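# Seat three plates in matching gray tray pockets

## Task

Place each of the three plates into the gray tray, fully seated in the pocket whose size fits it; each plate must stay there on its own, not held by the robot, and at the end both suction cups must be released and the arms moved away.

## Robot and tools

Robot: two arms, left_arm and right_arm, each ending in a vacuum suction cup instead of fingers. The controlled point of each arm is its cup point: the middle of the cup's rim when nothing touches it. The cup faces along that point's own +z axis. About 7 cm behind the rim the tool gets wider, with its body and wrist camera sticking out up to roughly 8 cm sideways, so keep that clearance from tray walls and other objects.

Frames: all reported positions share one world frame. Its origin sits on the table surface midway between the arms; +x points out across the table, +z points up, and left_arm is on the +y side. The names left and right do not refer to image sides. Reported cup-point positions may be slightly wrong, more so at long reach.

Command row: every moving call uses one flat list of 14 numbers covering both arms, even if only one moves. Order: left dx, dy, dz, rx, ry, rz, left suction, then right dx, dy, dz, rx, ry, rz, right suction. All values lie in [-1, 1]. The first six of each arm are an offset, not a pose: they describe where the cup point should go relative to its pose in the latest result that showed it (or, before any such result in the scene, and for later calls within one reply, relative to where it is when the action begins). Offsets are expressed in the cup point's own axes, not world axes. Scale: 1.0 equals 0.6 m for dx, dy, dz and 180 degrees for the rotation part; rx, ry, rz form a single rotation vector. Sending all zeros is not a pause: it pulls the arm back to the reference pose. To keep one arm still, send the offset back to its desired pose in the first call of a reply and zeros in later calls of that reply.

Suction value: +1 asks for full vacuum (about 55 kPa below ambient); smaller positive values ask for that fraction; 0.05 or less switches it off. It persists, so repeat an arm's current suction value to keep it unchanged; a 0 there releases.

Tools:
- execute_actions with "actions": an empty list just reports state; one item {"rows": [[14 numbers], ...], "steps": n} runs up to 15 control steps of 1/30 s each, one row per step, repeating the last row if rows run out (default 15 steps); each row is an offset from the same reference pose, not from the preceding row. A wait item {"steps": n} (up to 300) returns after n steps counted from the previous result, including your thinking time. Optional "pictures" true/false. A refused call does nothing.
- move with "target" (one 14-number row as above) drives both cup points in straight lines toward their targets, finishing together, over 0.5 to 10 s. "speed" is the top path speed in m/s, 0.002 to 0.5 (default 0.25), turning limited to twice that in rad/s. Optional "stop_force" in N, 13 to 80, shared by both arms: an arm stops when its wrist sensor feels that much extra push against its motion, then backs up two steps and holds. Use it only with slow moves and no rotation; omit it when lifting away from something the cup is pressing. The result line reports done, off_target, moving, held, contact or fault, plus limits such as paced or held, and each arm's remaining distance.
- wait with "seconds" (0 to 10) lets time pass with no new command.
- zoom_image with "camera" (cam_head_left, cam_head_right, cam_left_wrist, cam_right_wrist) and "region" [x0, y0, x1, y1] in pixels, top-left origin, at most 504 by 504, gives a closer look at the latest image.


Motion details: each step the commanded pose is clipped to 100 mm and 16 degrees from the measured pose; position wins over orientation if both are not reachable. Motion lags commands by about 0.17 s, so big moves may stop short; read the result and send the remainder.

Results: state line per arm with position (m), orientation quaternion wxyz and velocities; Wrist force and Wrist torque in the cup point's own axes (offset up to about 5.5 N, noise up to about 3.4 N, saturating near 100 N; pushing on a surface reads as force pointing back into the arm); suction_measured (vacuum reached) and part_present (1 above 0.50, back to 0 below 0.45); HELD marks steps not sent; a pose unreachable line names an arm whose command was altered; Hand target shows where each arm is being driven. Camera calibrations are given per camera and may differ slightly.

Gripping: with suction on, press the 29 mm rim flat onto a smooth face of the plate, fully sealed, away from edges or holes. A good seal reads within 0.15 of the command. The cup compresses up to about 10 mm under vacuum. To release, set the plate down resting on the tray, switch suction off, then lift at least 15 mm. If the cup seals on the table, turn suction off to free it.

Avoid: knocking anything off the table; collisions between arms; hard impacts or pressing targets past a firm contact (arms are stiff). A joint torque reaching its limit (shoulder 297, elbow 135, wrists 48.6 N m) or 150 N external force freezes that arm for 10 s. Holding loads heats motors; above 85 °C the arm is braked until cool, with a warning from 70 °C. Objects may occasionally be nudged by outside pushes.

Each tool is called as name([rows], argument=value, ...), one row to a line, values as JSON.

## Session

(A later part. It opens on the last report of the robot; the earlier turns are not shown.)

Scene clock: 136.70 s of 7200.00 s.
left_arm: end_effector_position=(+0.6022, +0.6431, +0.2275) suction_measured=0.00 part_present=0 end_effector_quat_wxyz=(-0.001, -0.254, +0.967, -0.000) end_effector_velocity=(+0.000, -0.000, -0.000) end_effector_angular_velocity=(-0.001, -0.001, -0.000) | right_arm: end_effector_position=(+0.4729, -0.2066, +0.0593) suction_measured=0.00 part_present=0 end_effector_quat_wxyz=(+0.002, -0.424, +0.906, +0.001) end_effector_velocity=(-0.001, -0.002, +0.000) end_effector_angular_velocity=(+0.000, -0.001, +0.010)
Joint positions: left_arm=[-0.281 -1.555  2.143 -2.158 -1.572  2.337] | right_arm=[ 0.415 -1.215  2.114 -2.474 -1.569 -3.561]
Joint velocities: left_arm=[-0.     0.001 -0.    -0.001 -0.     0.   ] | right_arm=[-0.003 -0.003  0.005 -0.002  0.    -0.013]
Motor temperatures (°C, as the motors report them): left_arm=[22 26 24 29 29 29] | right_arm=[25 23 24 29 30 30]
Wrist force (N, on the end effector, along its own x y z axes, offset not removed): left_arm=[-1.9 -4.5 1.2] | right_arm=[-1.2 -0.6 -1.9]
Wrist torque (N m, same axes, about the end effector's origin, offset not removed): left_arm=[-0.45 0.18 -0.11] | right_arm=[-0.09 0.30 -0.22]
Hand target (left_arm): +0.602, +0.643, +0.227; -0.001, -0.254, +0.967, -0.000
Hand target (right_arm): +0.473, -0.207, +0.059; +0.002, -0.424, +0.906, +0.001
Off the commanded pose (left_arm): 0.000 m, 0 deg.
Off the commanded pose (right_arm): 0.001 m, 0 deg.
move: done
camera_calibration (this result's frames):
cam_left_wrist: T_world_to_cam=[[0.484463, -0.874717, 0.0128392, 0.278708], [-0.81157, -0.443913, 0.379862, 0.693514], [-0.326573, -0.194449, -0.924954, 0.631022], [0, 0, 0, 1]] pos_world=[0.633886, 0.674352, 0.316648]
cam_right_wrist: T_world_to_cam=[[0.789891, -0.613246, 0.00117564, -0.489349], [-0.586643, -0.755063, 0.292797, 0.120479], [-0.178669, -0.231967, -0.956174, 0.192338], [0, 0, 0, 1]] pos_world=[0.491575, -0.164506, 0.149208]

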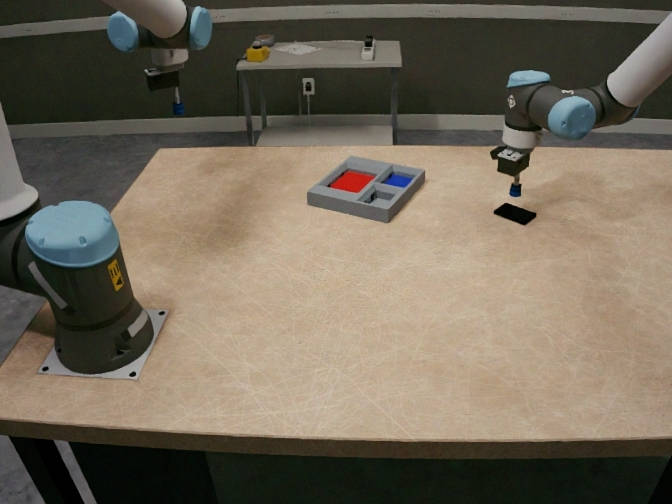

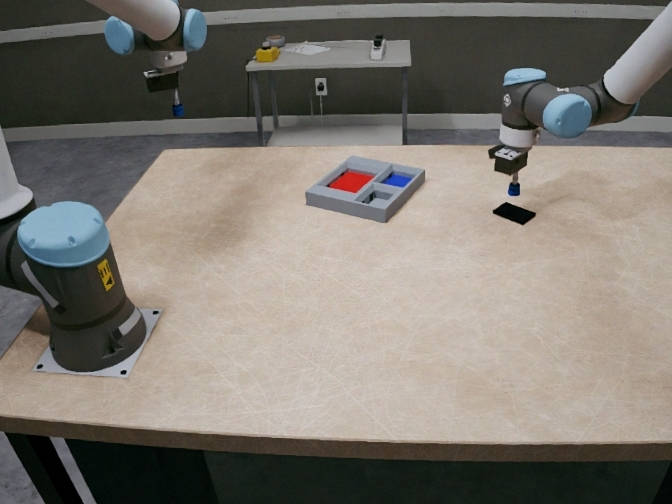

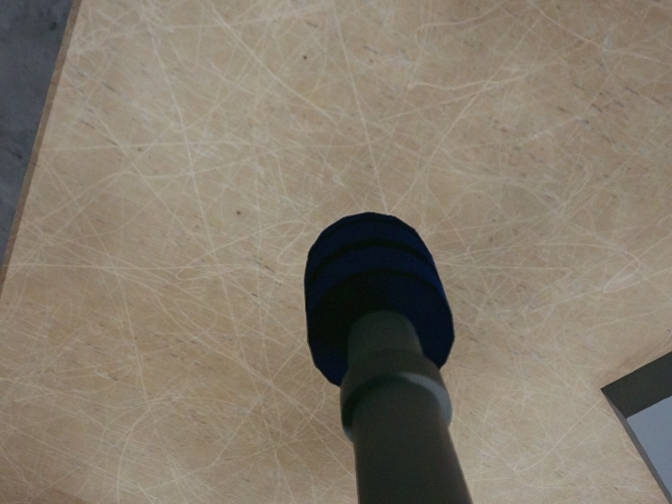

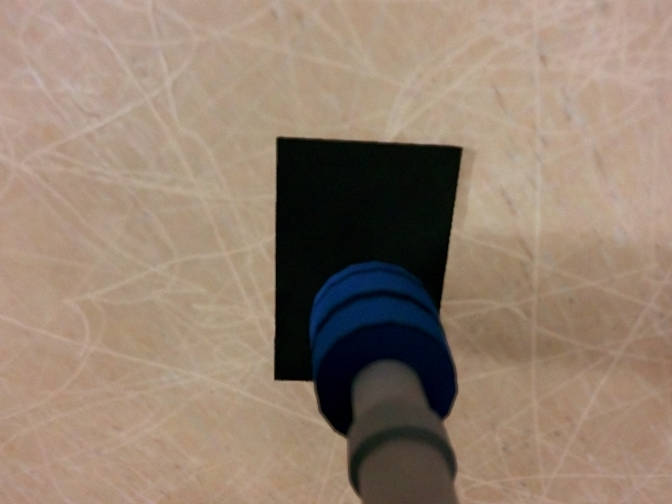

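move(target=[0,0,0,0,0,0,0,0.008,0.005,0.063,0,0,0.005,0], speed=0.06)

move(target=[0,0,0,0,0,0,0,0,0,0.04,0,0,0,1], speed=0.007, stop_force=13)

move(target=[0,0,0,0,0,0,0,0,0,-0.1,0,0,0,1], speed=0.1)

Scene clock: 142.00 s of 7200.00 s.
left_arm: end_effector_position=(+0.6022, +0.6431, +0.2275) suction_measured=0.00 part_present=0 end_effector_quat_wxyz=(-0.001, -0.254, +0.967, -0.000) end_effector_velocity=(-0.000, -0.000, +0.000) end_effector_angular_velocity=(-0.000, -0.001, -0.001) | right_arm: end_effector_position=(+0.4676, -0.2083, +0.0217) suction_measured=0.00 part_present=0 end_effector_quat_wxyz=(+0.002, -0.417, +0.909, +0.001) end_effector_velocity=(-0.000, -0.000, -0.002) end_effector_angular_velocity=(+0.000, +0.000, -0.001)
Joint positions: left_arm=[-0.281 -1.555  2.143 -2.158 -1.572  2.337] | right_arm=[ 0.417 -1.163  2.137 -2.55  -1.569 -3.544]
Joint velocities: left_arm=[-0.001 -0.001  0.    -0.    -0.     0.   ] | right_arm=[ 0.     0.003  0.001 -0.004  0.001  0.001]
Motor temperatures (°C, as the motors report them): left_arm=[22 26 24 29 29 29] | right_arm=[25 23 24 29 30 30]
Wrist force (N, on the end effector, along its own x y z axes, offset not removed): left_arm=[-1.8 -1.8 -0.9] | right_arm=[-1.8 -1.0 -0.7]
Wrist torque (N m, same axes, about the end effector's origin, offset not removed): left_arm=[-0.13 0.14 -0.14] | right_arm=[-0.07 0.40 -0.10]
Hand target (left_arm): +0.602, +0.643, +0.227; -0.001, -0.254, +0.967, -0.000
Hand target (right_arm): +0.468, -0.208, +0.021; +0.002, -0.417, +0.909, +0.001
Off the commanded pose (left_arm): 0.000 m, 0 deg.
Off the commanded pose (right_arm): 0.000 m, 0 deg.
After step 90, 1.23 s passed at rest.
move: done
camera_calibration (this result's frames):
cam_left_wrist: T_world_to_cam=[[0.484463, -0.874717, 0.0128393, 0.278708], [-0.81157, -0.443913, 0.379862, 0.693514], [-0.326573, -0.194449, -0.924954, 0.631022], [0, 0, 0, 1]] pos_world=[0.633886, 0.674352, 0.316648]
cam_right_wrist: T_world_to_cam=[[0.780218, -0.625507, 0.00106504, -0.484208], [-0.598339, -0.745831, 0.292791, 0.134525], [-0.182348, -0.229078, -0.956176, 0.157341], [0, 0, 0, 1]] pos_world=[0.48697, -0.166499, 0.111573]

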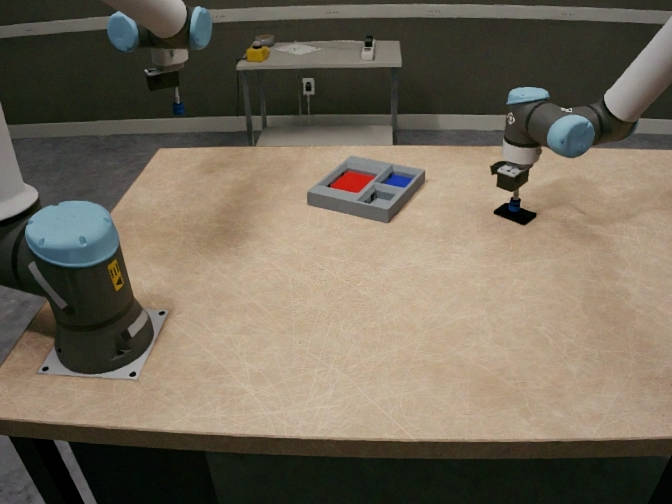

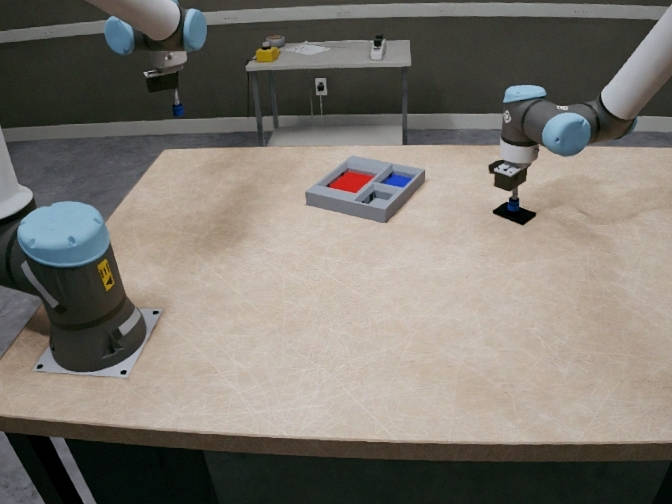

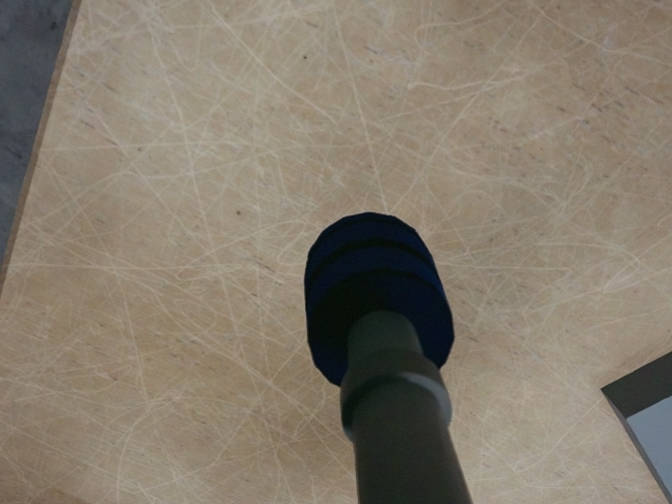

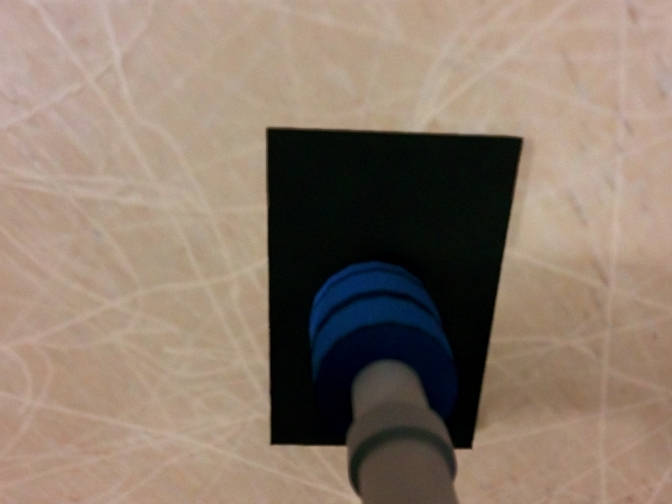

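Scene clock: 145.33 s of 7200.00 s.
left_arm: end_effector_position=(+0.6022, +0.6431, +0.2275) suction_measured=0.00 part_present=0 end_effector_quat_wxyz=(-0.001, -0.254, +0.967, -0.000) end_effector_velocity=(-0.000, -0.001, +0.000) end_effector_angular_velocity=(-0.001, -0.001, -0.001) | right_arm: end_effector_position=(+0.4677, -0.2083, +0.0010) suction_measured=0.98 part_present=1 end_effector_quat_wxyz=(+0.003, -0.417, +0.909, +0.001) end_effector_velocity=(-0.000, +0.000, +0.002) end_effector_angular_velocity=(+0.000, +0.003, -0.000)
Joint positions: left_arm=[-0.281 -1.555  2.143 -2.158 -1.572  2.337] | right_arm=[ 0.417 -1.129  2.143 -2.59  -1.569 -3.544]
Joint velocities: left_arm=[-0.001 -0.001  0.    -0.001 -0.    -0.   ] | right_arm=[-0.    -0.003 -0.001  0.007  0.002 -0.   ]
Motor temperatures (°C, as the motors report them): left_arm=[22 26 24 29 29 29] | right_arm=[25 23 24 29 30 30]
Wrist force (N, on the end effector, along its own x y z axes, offset not removed): left_arm=[-4.3 1.5 0.9] | right_arm=[1.3 1.2 -24.3]
Wrist torque (N m, same axes, about the end effector's origin, offset not removed): left_arm=[0.22 0.43 -0.03] | right_arm=[0.11 0.24 -0.24]
Hand target (left_arm): +0.602, +0.643, +0.227; -0.001, -0.254, +0.967, -0.000
Hand target (right_arm): +0.468, -0.208, +0.001; +0.002, -0.417, +0.909, +0.001
Off the commanded pose (left_arm): 0.000 m, 0 deg.
Off the commanded pose (right_arm): 0.003 m, 0 deg.
move: contact (right_arm)
camera_calibration (this result's frames):
cam_left_wrist: T_world_to_cam=[[0.484463, -0.874717, 0.0128393, 0.278708], [-0.81157, -0.443913, 0.379863, 0.693514], [-0.326573, -0.194449, -0.924954, 0.631022], [0, 0, 0, 1]] pos_world=[0.633886, 0.674352, 0.316648]
cam_right_wrist: T_world_to_cam=[[0.78022, -0.625504, 0.00113329, -0.484228], [-0.598375, -0.745851, 0.292667, 0.1407], [-0.182219, -0.229023, -0.956214, 0.1375], [0, 0, 0, 1]] pos_world=[0.487051, -0.166455, 0.0908499]

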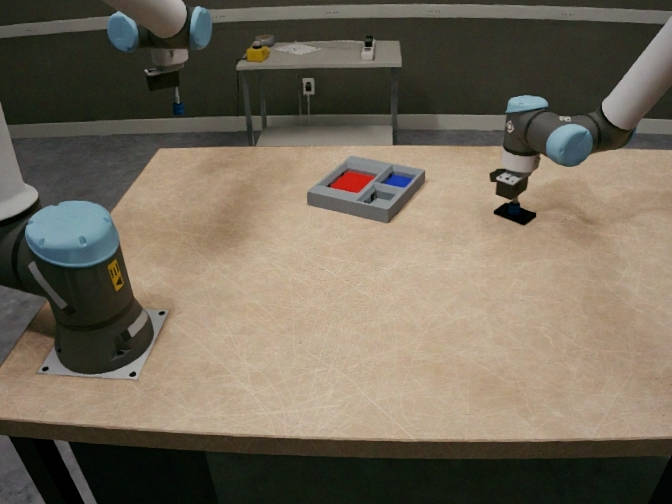

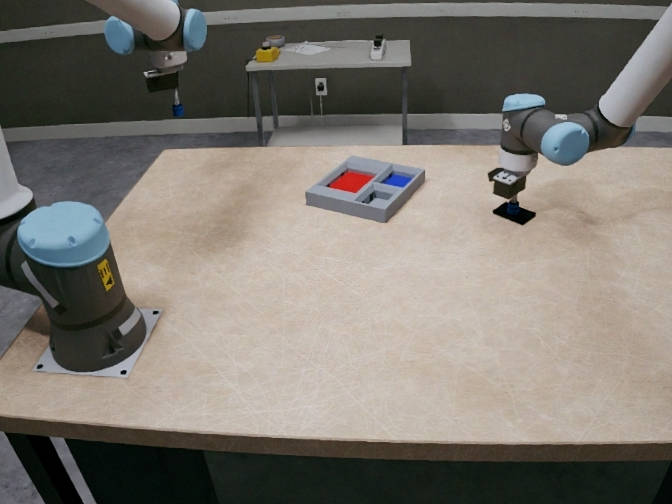

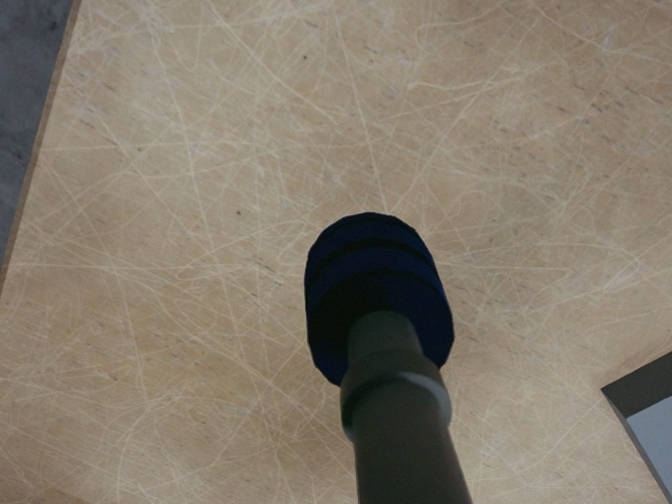

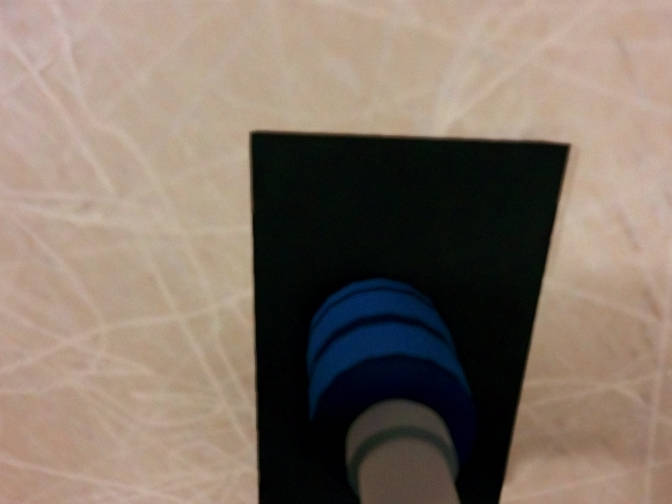

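Scene clock: 146.43 s of 7200.00 s.
left_arm: end_effector_position=(+0.6022, +0.6431, +0.2275) suction_measured=0.00 part_present=0 end_effector_quat_wxyz=(-0.001, -0.254, +0.967, -0.000) end_effector_velocity=(-0.000, -0.000, +0.001) end_effector_angular_velocity=(-0.001, -0.002, +0.000) | right_arm: end_effector_position=(+0.4675, -0.2083, +0.0608) suction_measured=1.00 part_present=1 end_effector_quat_wxyz=(+0.003, -0.417, +0.909, +0.001) end_effector_velocity=(-0.000, -0.000, +0.002) end_effector_angular_velocity=(-0.001, +0.001, -0.001)
Joint positions: left_arm=[-0.281 -1.555  2.143 -2.158 -1.572  2.337] | right_arm=[ 0.417 -1.224  2.123 -2.476 -1.569 -3.544]
Joint velocities: left_arm=[ 0.    -0.002 -0.     0.    -0.    -0.   ] | right_arm=[ 0.    -0.003 -0.001  0.005 -0.     0.001]
Motor temperatures (°C, as the motors report them): left_arm=[22 26 24 29 29 29] | right_arm=[25 23 24 29 30 30]
Wrist force (N, on the end effector, along its own x y z axes, offset not removed): left_arm=[-1.3 -2.8 0.9] | right_arm=[-1.5 0.5 -0.3]
Wrist torque (N m, same axes, about the end effector's origin, offset not removed): left_arm=[-0.13 0.01 -0.09] | right_arm=[0.18 0.37 -0.22]
Hand target (left_arm): +0.602, +0.643, +0.227; -0.001, -0.254, +0.967, -0.000
Hand target (right_arm): +0.468, -0.208, +0.061; +0.003, -0.417, +0.909, +0.001
Off the commanded pose (left_arm): 0.000 m, 0 deg.
Off the commanded pose (right_arm): 0.000 m, 0 deg.
move: done
camera_calibration (this result's frames):
cam_left_wrist: T_world_to_cam=[[0.484463, -0.874717, 0.0128392, 0.278708], [-0.81157, -0.443913, 0.379862, 0.693514], [-0.326573, -0.194449, -0.924954, 0.631022], [0, 0, 0, 1]] pos_world=[0.633886, 0.674352, 0.316648]
cam_right_wrist: T_world_to_cam=[[0.78026, -0.625455, 0.00113946, -0.484184], [-0.598332, -0.745891, 0.292654, 0.123017], [-0.182192, -0.229028, -0.956218, 0.194638], [0, 0, 0, 1]] pos_world=[0.486856, -0.1665, 0.150666]

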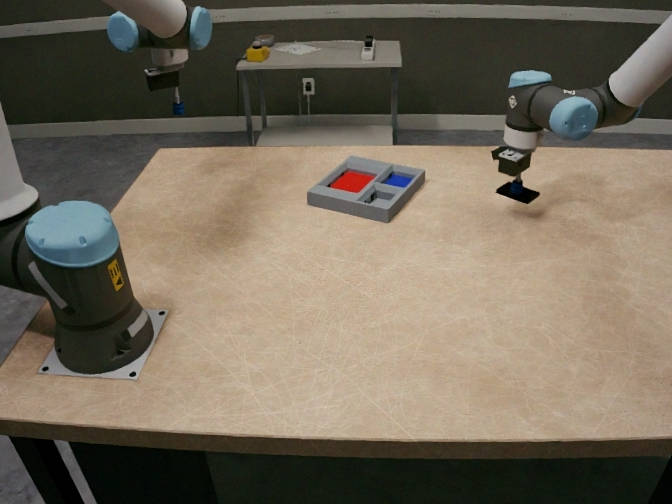

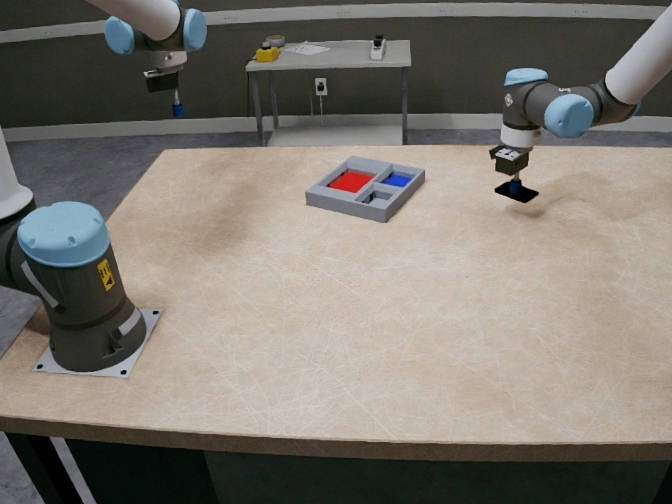

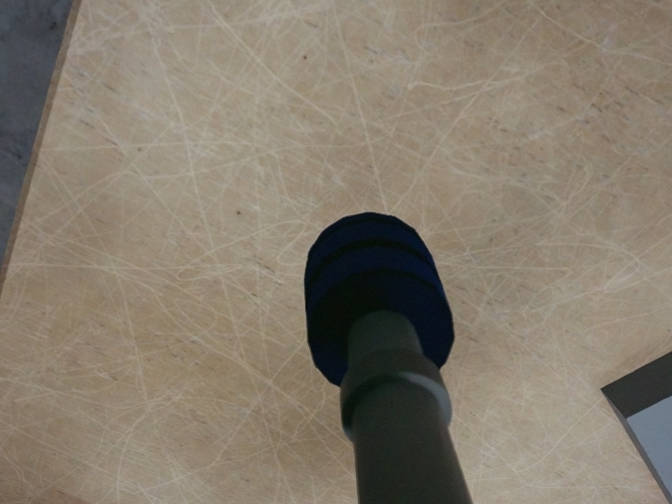

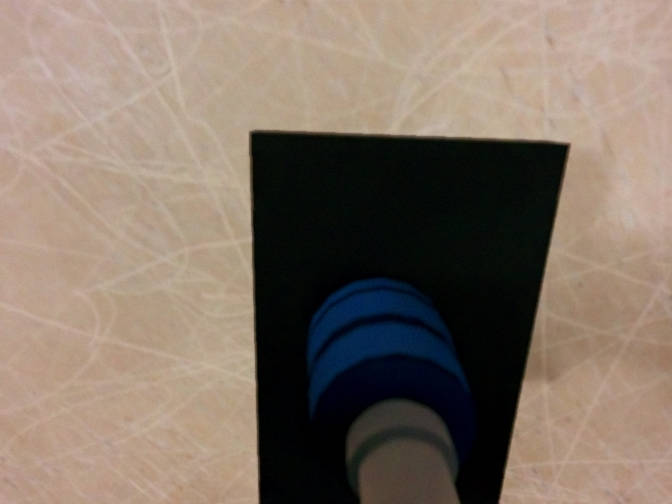

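move(target=[0,0,0,0,0,0,0,-0.4653,0.325,0,0,0,0.4086,1])

move(target=[0,0,0,0,0,0,0,0,0,0.048,0,0,0,1], speed=0.015, stop_force=13)

Scene clock: 152.43 s of 7200.00 s.
left_arm: end_effector_position=(+0.6022, +0.6431, +0.2275) suction_measured=0.00 part_present=0 end_effector_quat_wxyz=(-0.001, -0.254, +0.967, -0.000) end_effector_velocity=(+0.000, -0.000, +0.001) end_effector_angular_velocity=(-0.001, -0.003, -0.001) | right_arm: end_effector_position=(+0.5021, +0.1303, +0.0614) suction_measured=0.99 part_present=1 end_effector_quat_wxyz=(+0.001, +0.210, +0.978, +0.003) end_effector_velocity=(+0.001, +0.003, +0.000) end_effector_angular_velocity=(-0.001, -0.001, -0.010)
Joint positions: left_arm=[-0.281 -1.555  2.143 -2.158 -1.572  2.337] | right_arm=[ 0.729 -0.883  1.53  -2.223 -1.57  -1.949]
Joint velocities: left_arm=[ 0.    -0.001  0.    -0.002 -0.     0.001] | right_arm=[ 0.002  0.004 -0.007  0.004 -0.002  0.011]
Motor temperatures (°C, as the motors report them): left_arm=[22 26 24 29 29 29] | right_arm=[25 23 24 29 30 30]
Wrist force (N, on the end effector, along its own x y z axes, offset not removed): left_arm=[-3.9 -0.6 -1.3] | right_arm=[-1.7 2.1 -1.3]
Wrist torque (N m, same axes, about the end effector's origin, offset not removed): left_arm=[-0.01 0.36 0.11] | right_arm=[0.36 0.39 -0.12]
Hand target (left_arm): +0.602, +0.643, +0.227; -0.001, -0.254, +0.967, -0.000
Hand target (right_arm): +0.502, +0.131, +0.061; +0.001, +0.211, +0.978, +0.002
Off the commanded pose (left_arm): 0.000 m, 0 deg.
Off the commanded pose (right_arm): 0.001 m, 0 deg.
move: done
camera_calibration (this result's frames):
cam_left_wrist: T_world_to_cam=[[0.484463, -0.874717, 0.0128392, 0.278708], [-0.81157, -0.443913, 0.379862, 0.693514], [-0.326573, -0.194449, -0.924954, 0.631022], [0, 0, 0, 1]] pos_world=[0.633886, 0.674352, 0.316648]
cam_right_wrist: T_world_to_cam=[[-0.377832, -0.925862, -0.00472121, 0.321614], [-0.884669, 0.359508, 0.29684, 0.395621], [-0.273135, 0.116332, -0.954916, 0.279712], [0, 0, 0, 1]] pos_world=[0.547909, 0.123002, 0.151184]

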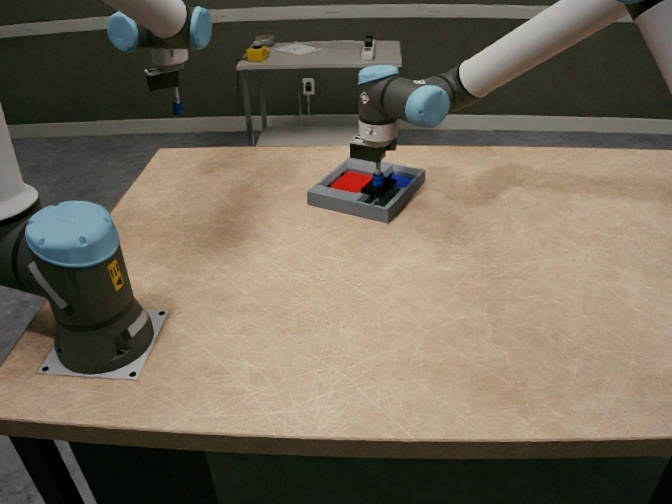

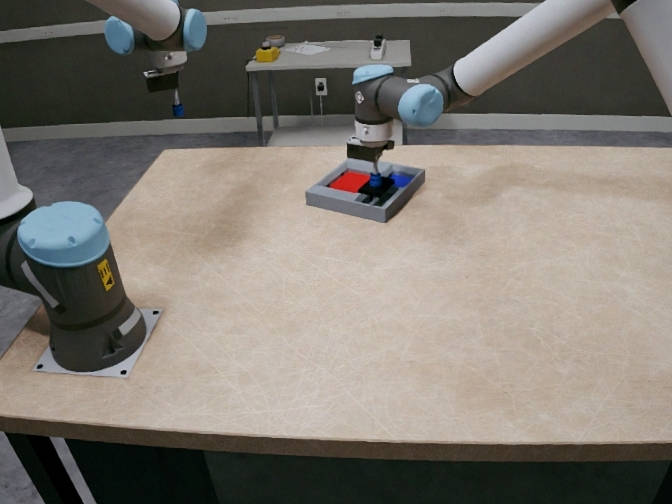

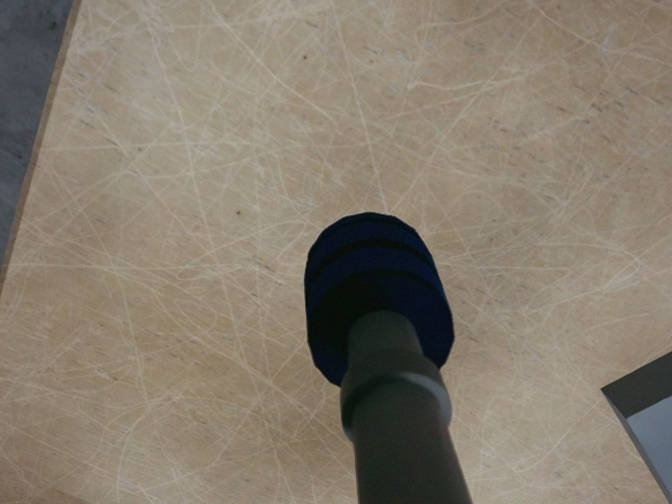

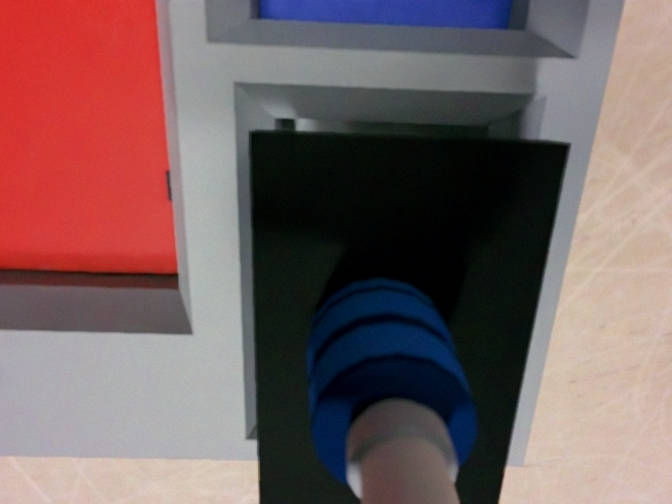

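Scene clock: 154.60 s of 7200.00 s.
left_arm: end_effector_position=(+0.6022, +0.6431, +0.2275) suction_measured=0.00 part_present=0 end_effector_quat_wxyz=(-0.001, -0.254, +0.967, -0.000) end_effector_velocity=(+0.000, +0.000, +0.000) end_effector_angular_velocity=(-0.000, -0.001, +0.000) | right_arm: end_effector_position=(+0.5022, +0.1303, +0.0329) suction_measured=0.98 part_present=1 end_effector_quat_wxyz=(+0.001, +0.210, +0.978, +0.003) end_effector_velocity=(+0.000, +0.000, -0.002) end_effector_angular_velocity=(+0.000, -0.000, -0.000)
Joint positions: left_arm=[-0.281 -1.555  2.143 -2.158 -1.572  2.337] | right_arm=[ 0.729 -0.854  1.539 -2.261 -1.57  -1.949]
Joint velocities: left_arm=[ 0.001 -0.     0.    -0.001 -0.     0.   ] | right_arm=[-0.     0.002  0.    -0.003  0.     0.   ]
Motor temperatures (°C, as the motors report them): left_arm=[22 26 24 29 29 29] | right_arm=[25 23 24 29 30 30]
Wrist force (N, on the end effector, along its own x y z axes, offset not removed): left_arm=[-1.7 1.5 1.1] | right_arm=[-0.6 0.7 -0.5]
Wrist torque (N m, same axes, about the end effector's origin, offset not removed): left_arm=[0.25 0.13 -0.18] | right_arm=[0.14 0.29 -0.16]
Hand target (left_arm): +0.602, +0.643, +0.227; -0.001, -0.254, +0.967, -0.000
Hand target (right_arm): +0.502, +0.130, +0.033; +0.001, +0.210, +0.978, +0.003
Off the commanded pose (left_arm): 0.000 m, 0 deg.
Off the commanded pose (right_arm): 0.000 m, 0 deg.
move: done
camera_calibration (this result's frames):
cam_left_wrist: T_world_to_cam=[[0.484463, -0.874717, 0.0128393, 0.278708], [-0.81157, -0.443913, 0.379862, 0.693514], [-0.326573, -0.194449, -0.924954, 0.631022], [0, 0, 0, 1]] pos_world=[0.633886, 0.674352, 0.316648]
cam_right_wrist: T_world_to_cam=[[-0.377832, -0.925862, -0.0047034, 0.321552], [-0.884672, 0.359515, 0.296824, 0.404143], [-0.273127, 0.116311, -0.954921, 0.252455], [0, 0, 0, 1]] pos_world=[0.547979, 0.123054, 0.122628]

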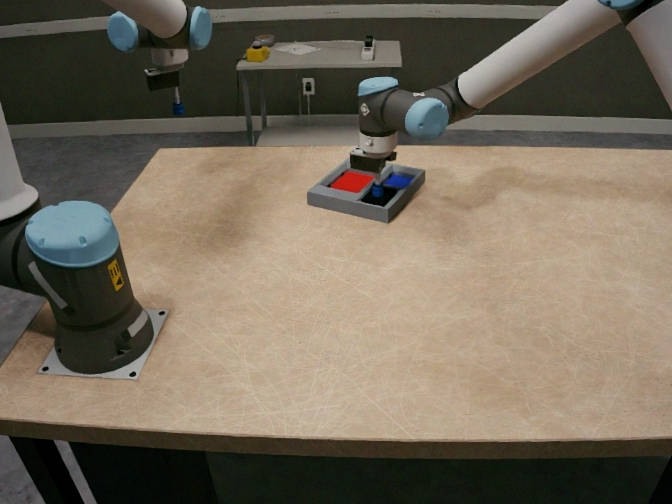

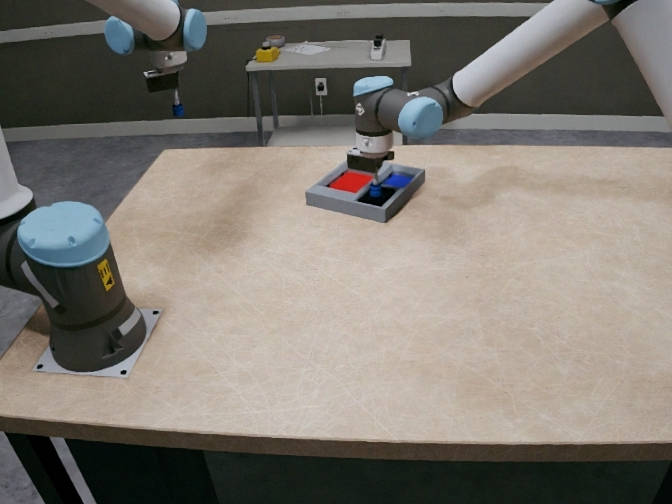

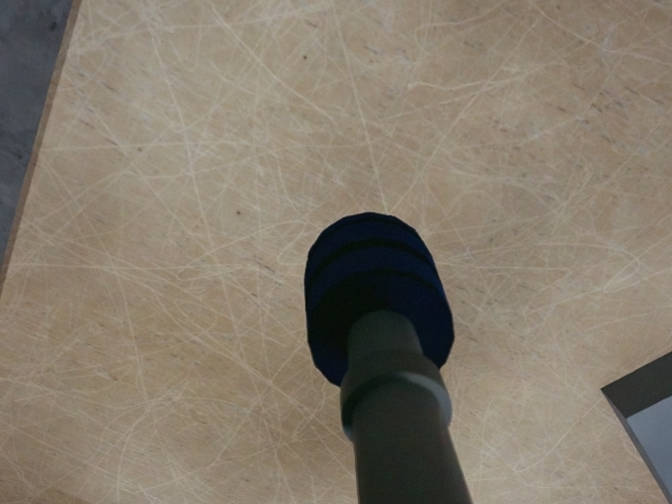

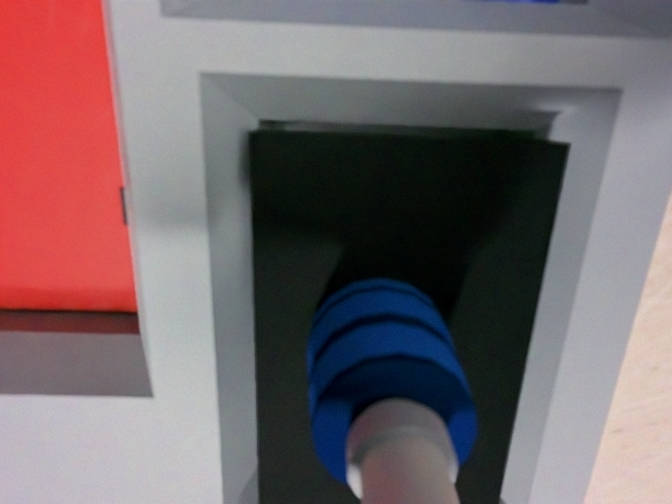

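About centred; nudge forward 1.5 mm.

move(target=[0,0,0,0,0,0,0,-0.0025,0,0.008,0,0,0,1], speed=0.008)

move(target=[0,0,0,0,0,0,0,0,0,0.045,0,0,0,1], speed=0.004, stop_force=35)

Scene clock: 157.93 s of 7200.00 s.
left_arm: end_effector_position=(+0.6022, +0.6431, +0.2275) suction_measured=0.00 part_present=0 end_effector_quat_wxyz=(-0.001, -0.254, +0.967, -0.000) end_effector_velocity=(-0.000, +0.001, +0.001) end_effector_angular_velocity=(-0.000, -0.000, +0.001) | right_arm: end_effector_position=(+0.5035, +0.1298, +0.0283) suction_measured=0.99 part_present=1 end_effector_quat_wxyz=(+0.001, +0.210, +0.978, +0.003) end_effector_velocity=(+0.001, -0.000, -0.002) end_effector_angular_velocity=(-0.001, -0.000, +0.000)
Joint positions: left_arm=[-0.281 -1.555  2.143 -2.158 -1.572  2.337] | right_arm=[ 0.728 -0.849  1.54  -2.266 -1.57  -1.95 ]
Joint velocities: left_arm=[ 0.001 -0.001 -0.     0.001 -0.     0.   ] | right_arm=[-0.001  0.002  0.    -0.002 -0.001 -0.001]
Motor temperatures (°C, as the motors report them): left_arm=[22 26 24 29 29 29] | right_arm=[25 23 24 29 30 30]
Wrist force (N, on the end effector, along its own x y z axes, offset not removed): left_arm=[-4.2 -2.6 2.5] | right_arm=[-1.5 1.7 -2.7]
Wrist torque (N m, same axes, about the end effector's origin, offset not removed): left_arm=[-0.22 0.41 -0.11] | right_arm=[0.30 0.28 -0.14]
Hand target (left_arm): +0.602, +0.643, +0.227; -0.001, -0.254, +0.967, -0.000
Hand target (right_arm): +0.504, +0.130, +0.028; +0.001, +0.210, +0.978, +0.003
Off the commanded pose (left_arm): 0.000 m, 0 deg.
Off the commanded pose (right_arm): 0.000 m, 0 deg.
move: done
camera_calibration (this result's frames):
cam_left_wrist: T_world_to_cam=[[0.484463, -0.874718, 0.0128391, 0.278708], [-0.81157, -0.443913, 0.379862, 0.693514], [-0.326573, -0.194449, -0.924954, 0.631022], [0, 0, 0, 1]] pos_world=[0.633886, 0.674352, 0.316648]
cam_right_wrist: T_world_to_cam=[[-0.377833, -0.925862, -0.00470569, 0.32149], [-0.884668, 0.359513, 0.296839, 0.406896], [-0.27314, 0.116318, -0.954916, 0.248468], [0, 0, 0, 1]] pos_world=[0.549303, 0.122469, 0.117996]

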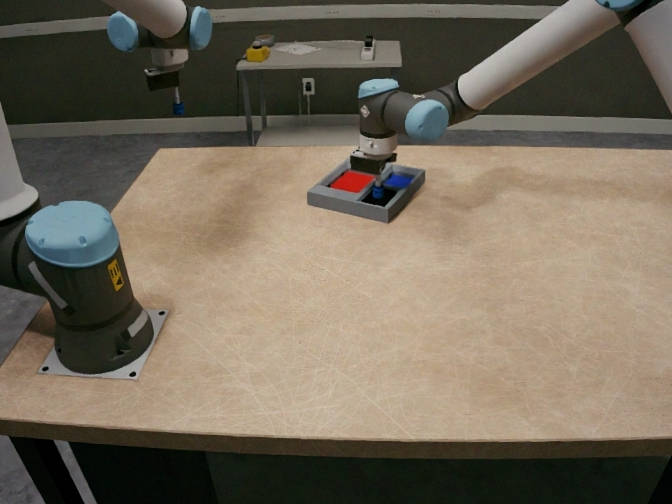

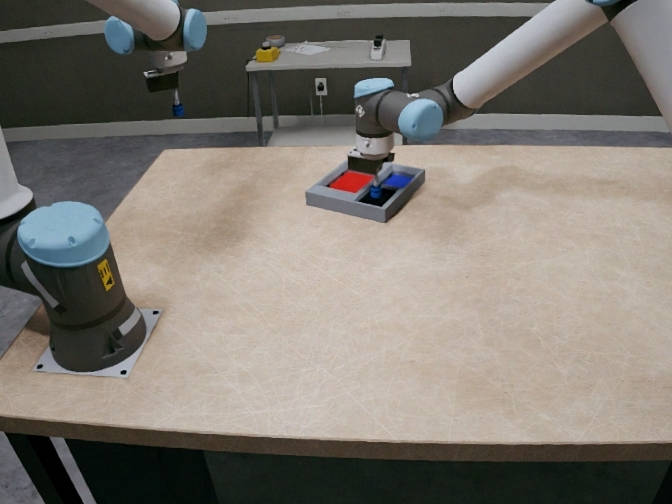

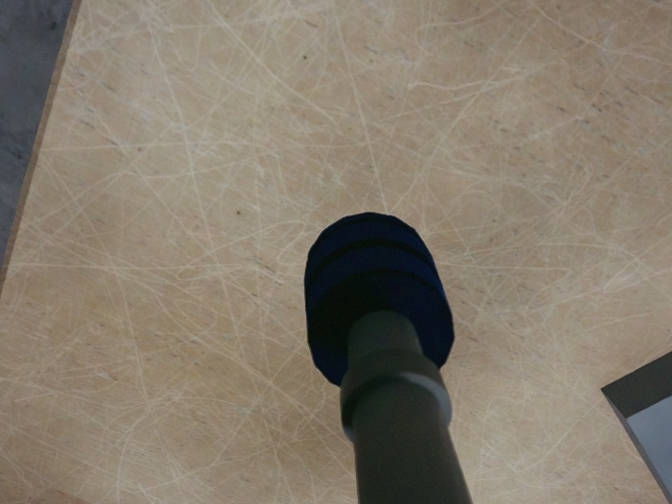

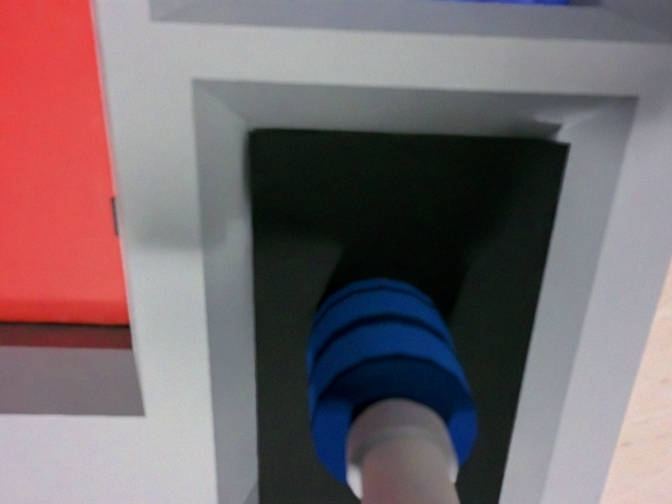

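Scene clock: 164.33 s of 7200.00 s.
left_arm: end_effector_position=(+0.6022, +0.6431, +0.2275) suction_measured=0.00 part_present=0 end_effector_quat_wxyz=(-0.001, -0.254, +0.967, -0.000) end_effector_velocity=(+0.000, -0.000, +0.001) end_effector_angular_velocity=(-0.000, -0.001, -0.000) | right_arm: end_effector_position=(+0.5037, +0.1299, +0.0043) suction_measured=1.00 part_present=1 end_effector_quat_wxyz=(+0.001, +0.210, +0.978, +0.003) end_effector_velocity=(+0.000, +0.000, +0.001) end_effector_angular_velocity=(-0.001, -0.000, -0.001)
Joint positions: left_arm=[-0.281 -1.555  2.143 -2.158 -1.572  2.337] | right_arm=[ 0.728 -0.824  1.545 -2.298 -1.57  -1.95 ]
Joint velocities: left_arm=[-0.001 -0.001 -0.    -0.     0.    -0.   ] | right_arm=[ 0.    -0.001 -0.001  0.002 -0.001  0.001]
Motor temperatures (°C, as the motors report them): left_arm=[22 26 24 29 29 29] | right_arm=[25 23 24 29 30 30]
Wrist force (N, on the end effector, along its own x y z axes, offset not removed): left_arm=[-1.0 -0.2 1.0] | right_arm=[-0.5 -9.7 -44.5]
Wrist torque (N m, same axes, about the end effector's origin, offset not removed): left_arm=[0.13 -0.09 -0.05] | right_arm=[0.01 0.65 -0.10]
Hand target (left_arm): +0.602, +0.643, +0.227; -0.001, -0.254, +0.967, -0.000
Hand target (right_arm): +0.504, +0.130, +0.005; +0.001, +0.210, +0.978, +0.003
Off the commanded pose (left_arm): 0.000 m, 0 deg.
Off the commanded pose (right_arm): 0.003 m, 0 deg.
move: contact (right_arm)
camera_calibration (this result's frames):
cam_left_wrist: T_world_to_cam=[[0.484463, -0.874717, 0.0128391, 0.278708], [-0.81157, -0.443913, 0.379863, 0.693514], [-0.326573, -0.194449, -0.924954, 0.631022], [0, 0, 0, 1]] pos_world=[0.633886, 0.674352, 0.316648]
cam_right_wrist: T_world_to_cam=[[-0.377826, -0.925862, -0.00511063, 0.321554], [-0.884764, 0.359417, 0.296668, 0.414132], [-0.272837, 0.116611, -0.954967, 0.225451], [0, 0, 0, 1]] pos_world=[0.549412, 0.122579, 0.0940817]

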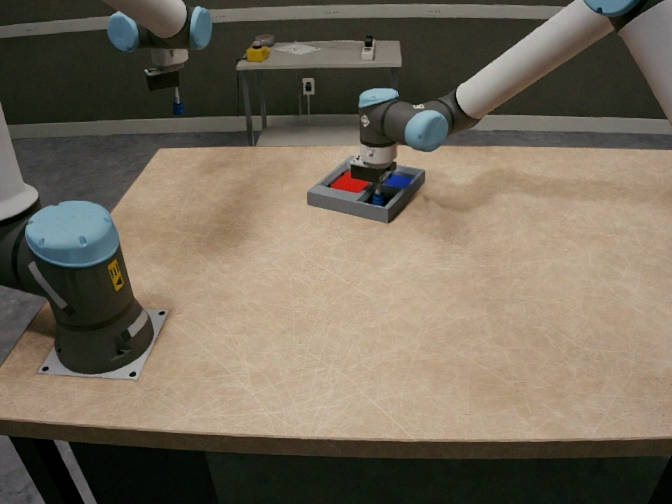

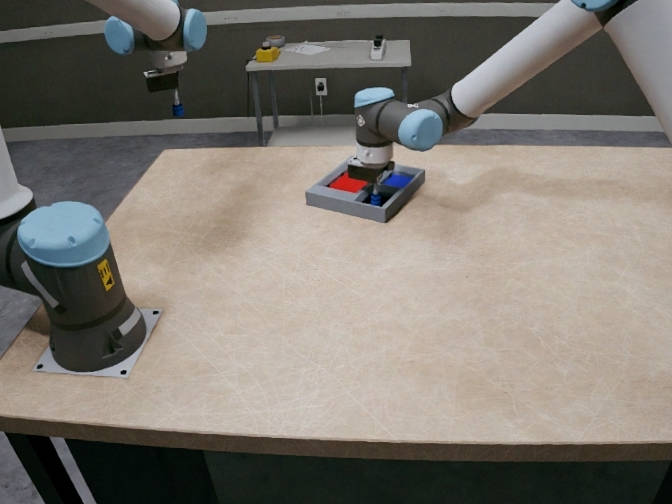

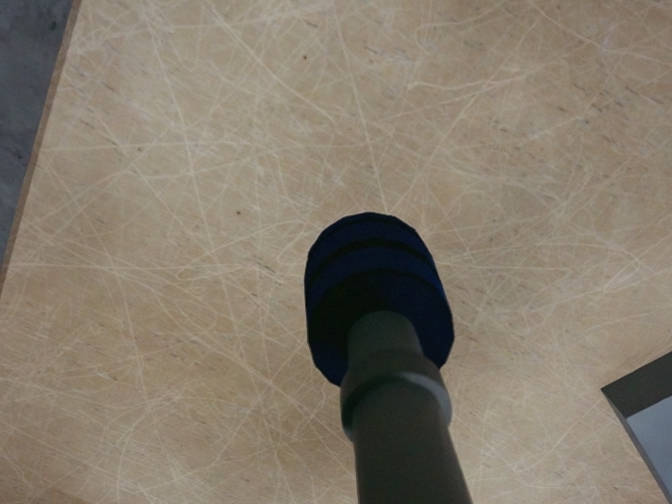

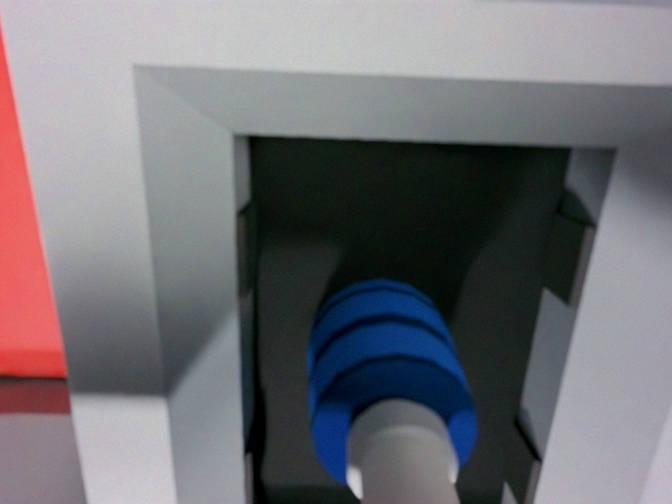

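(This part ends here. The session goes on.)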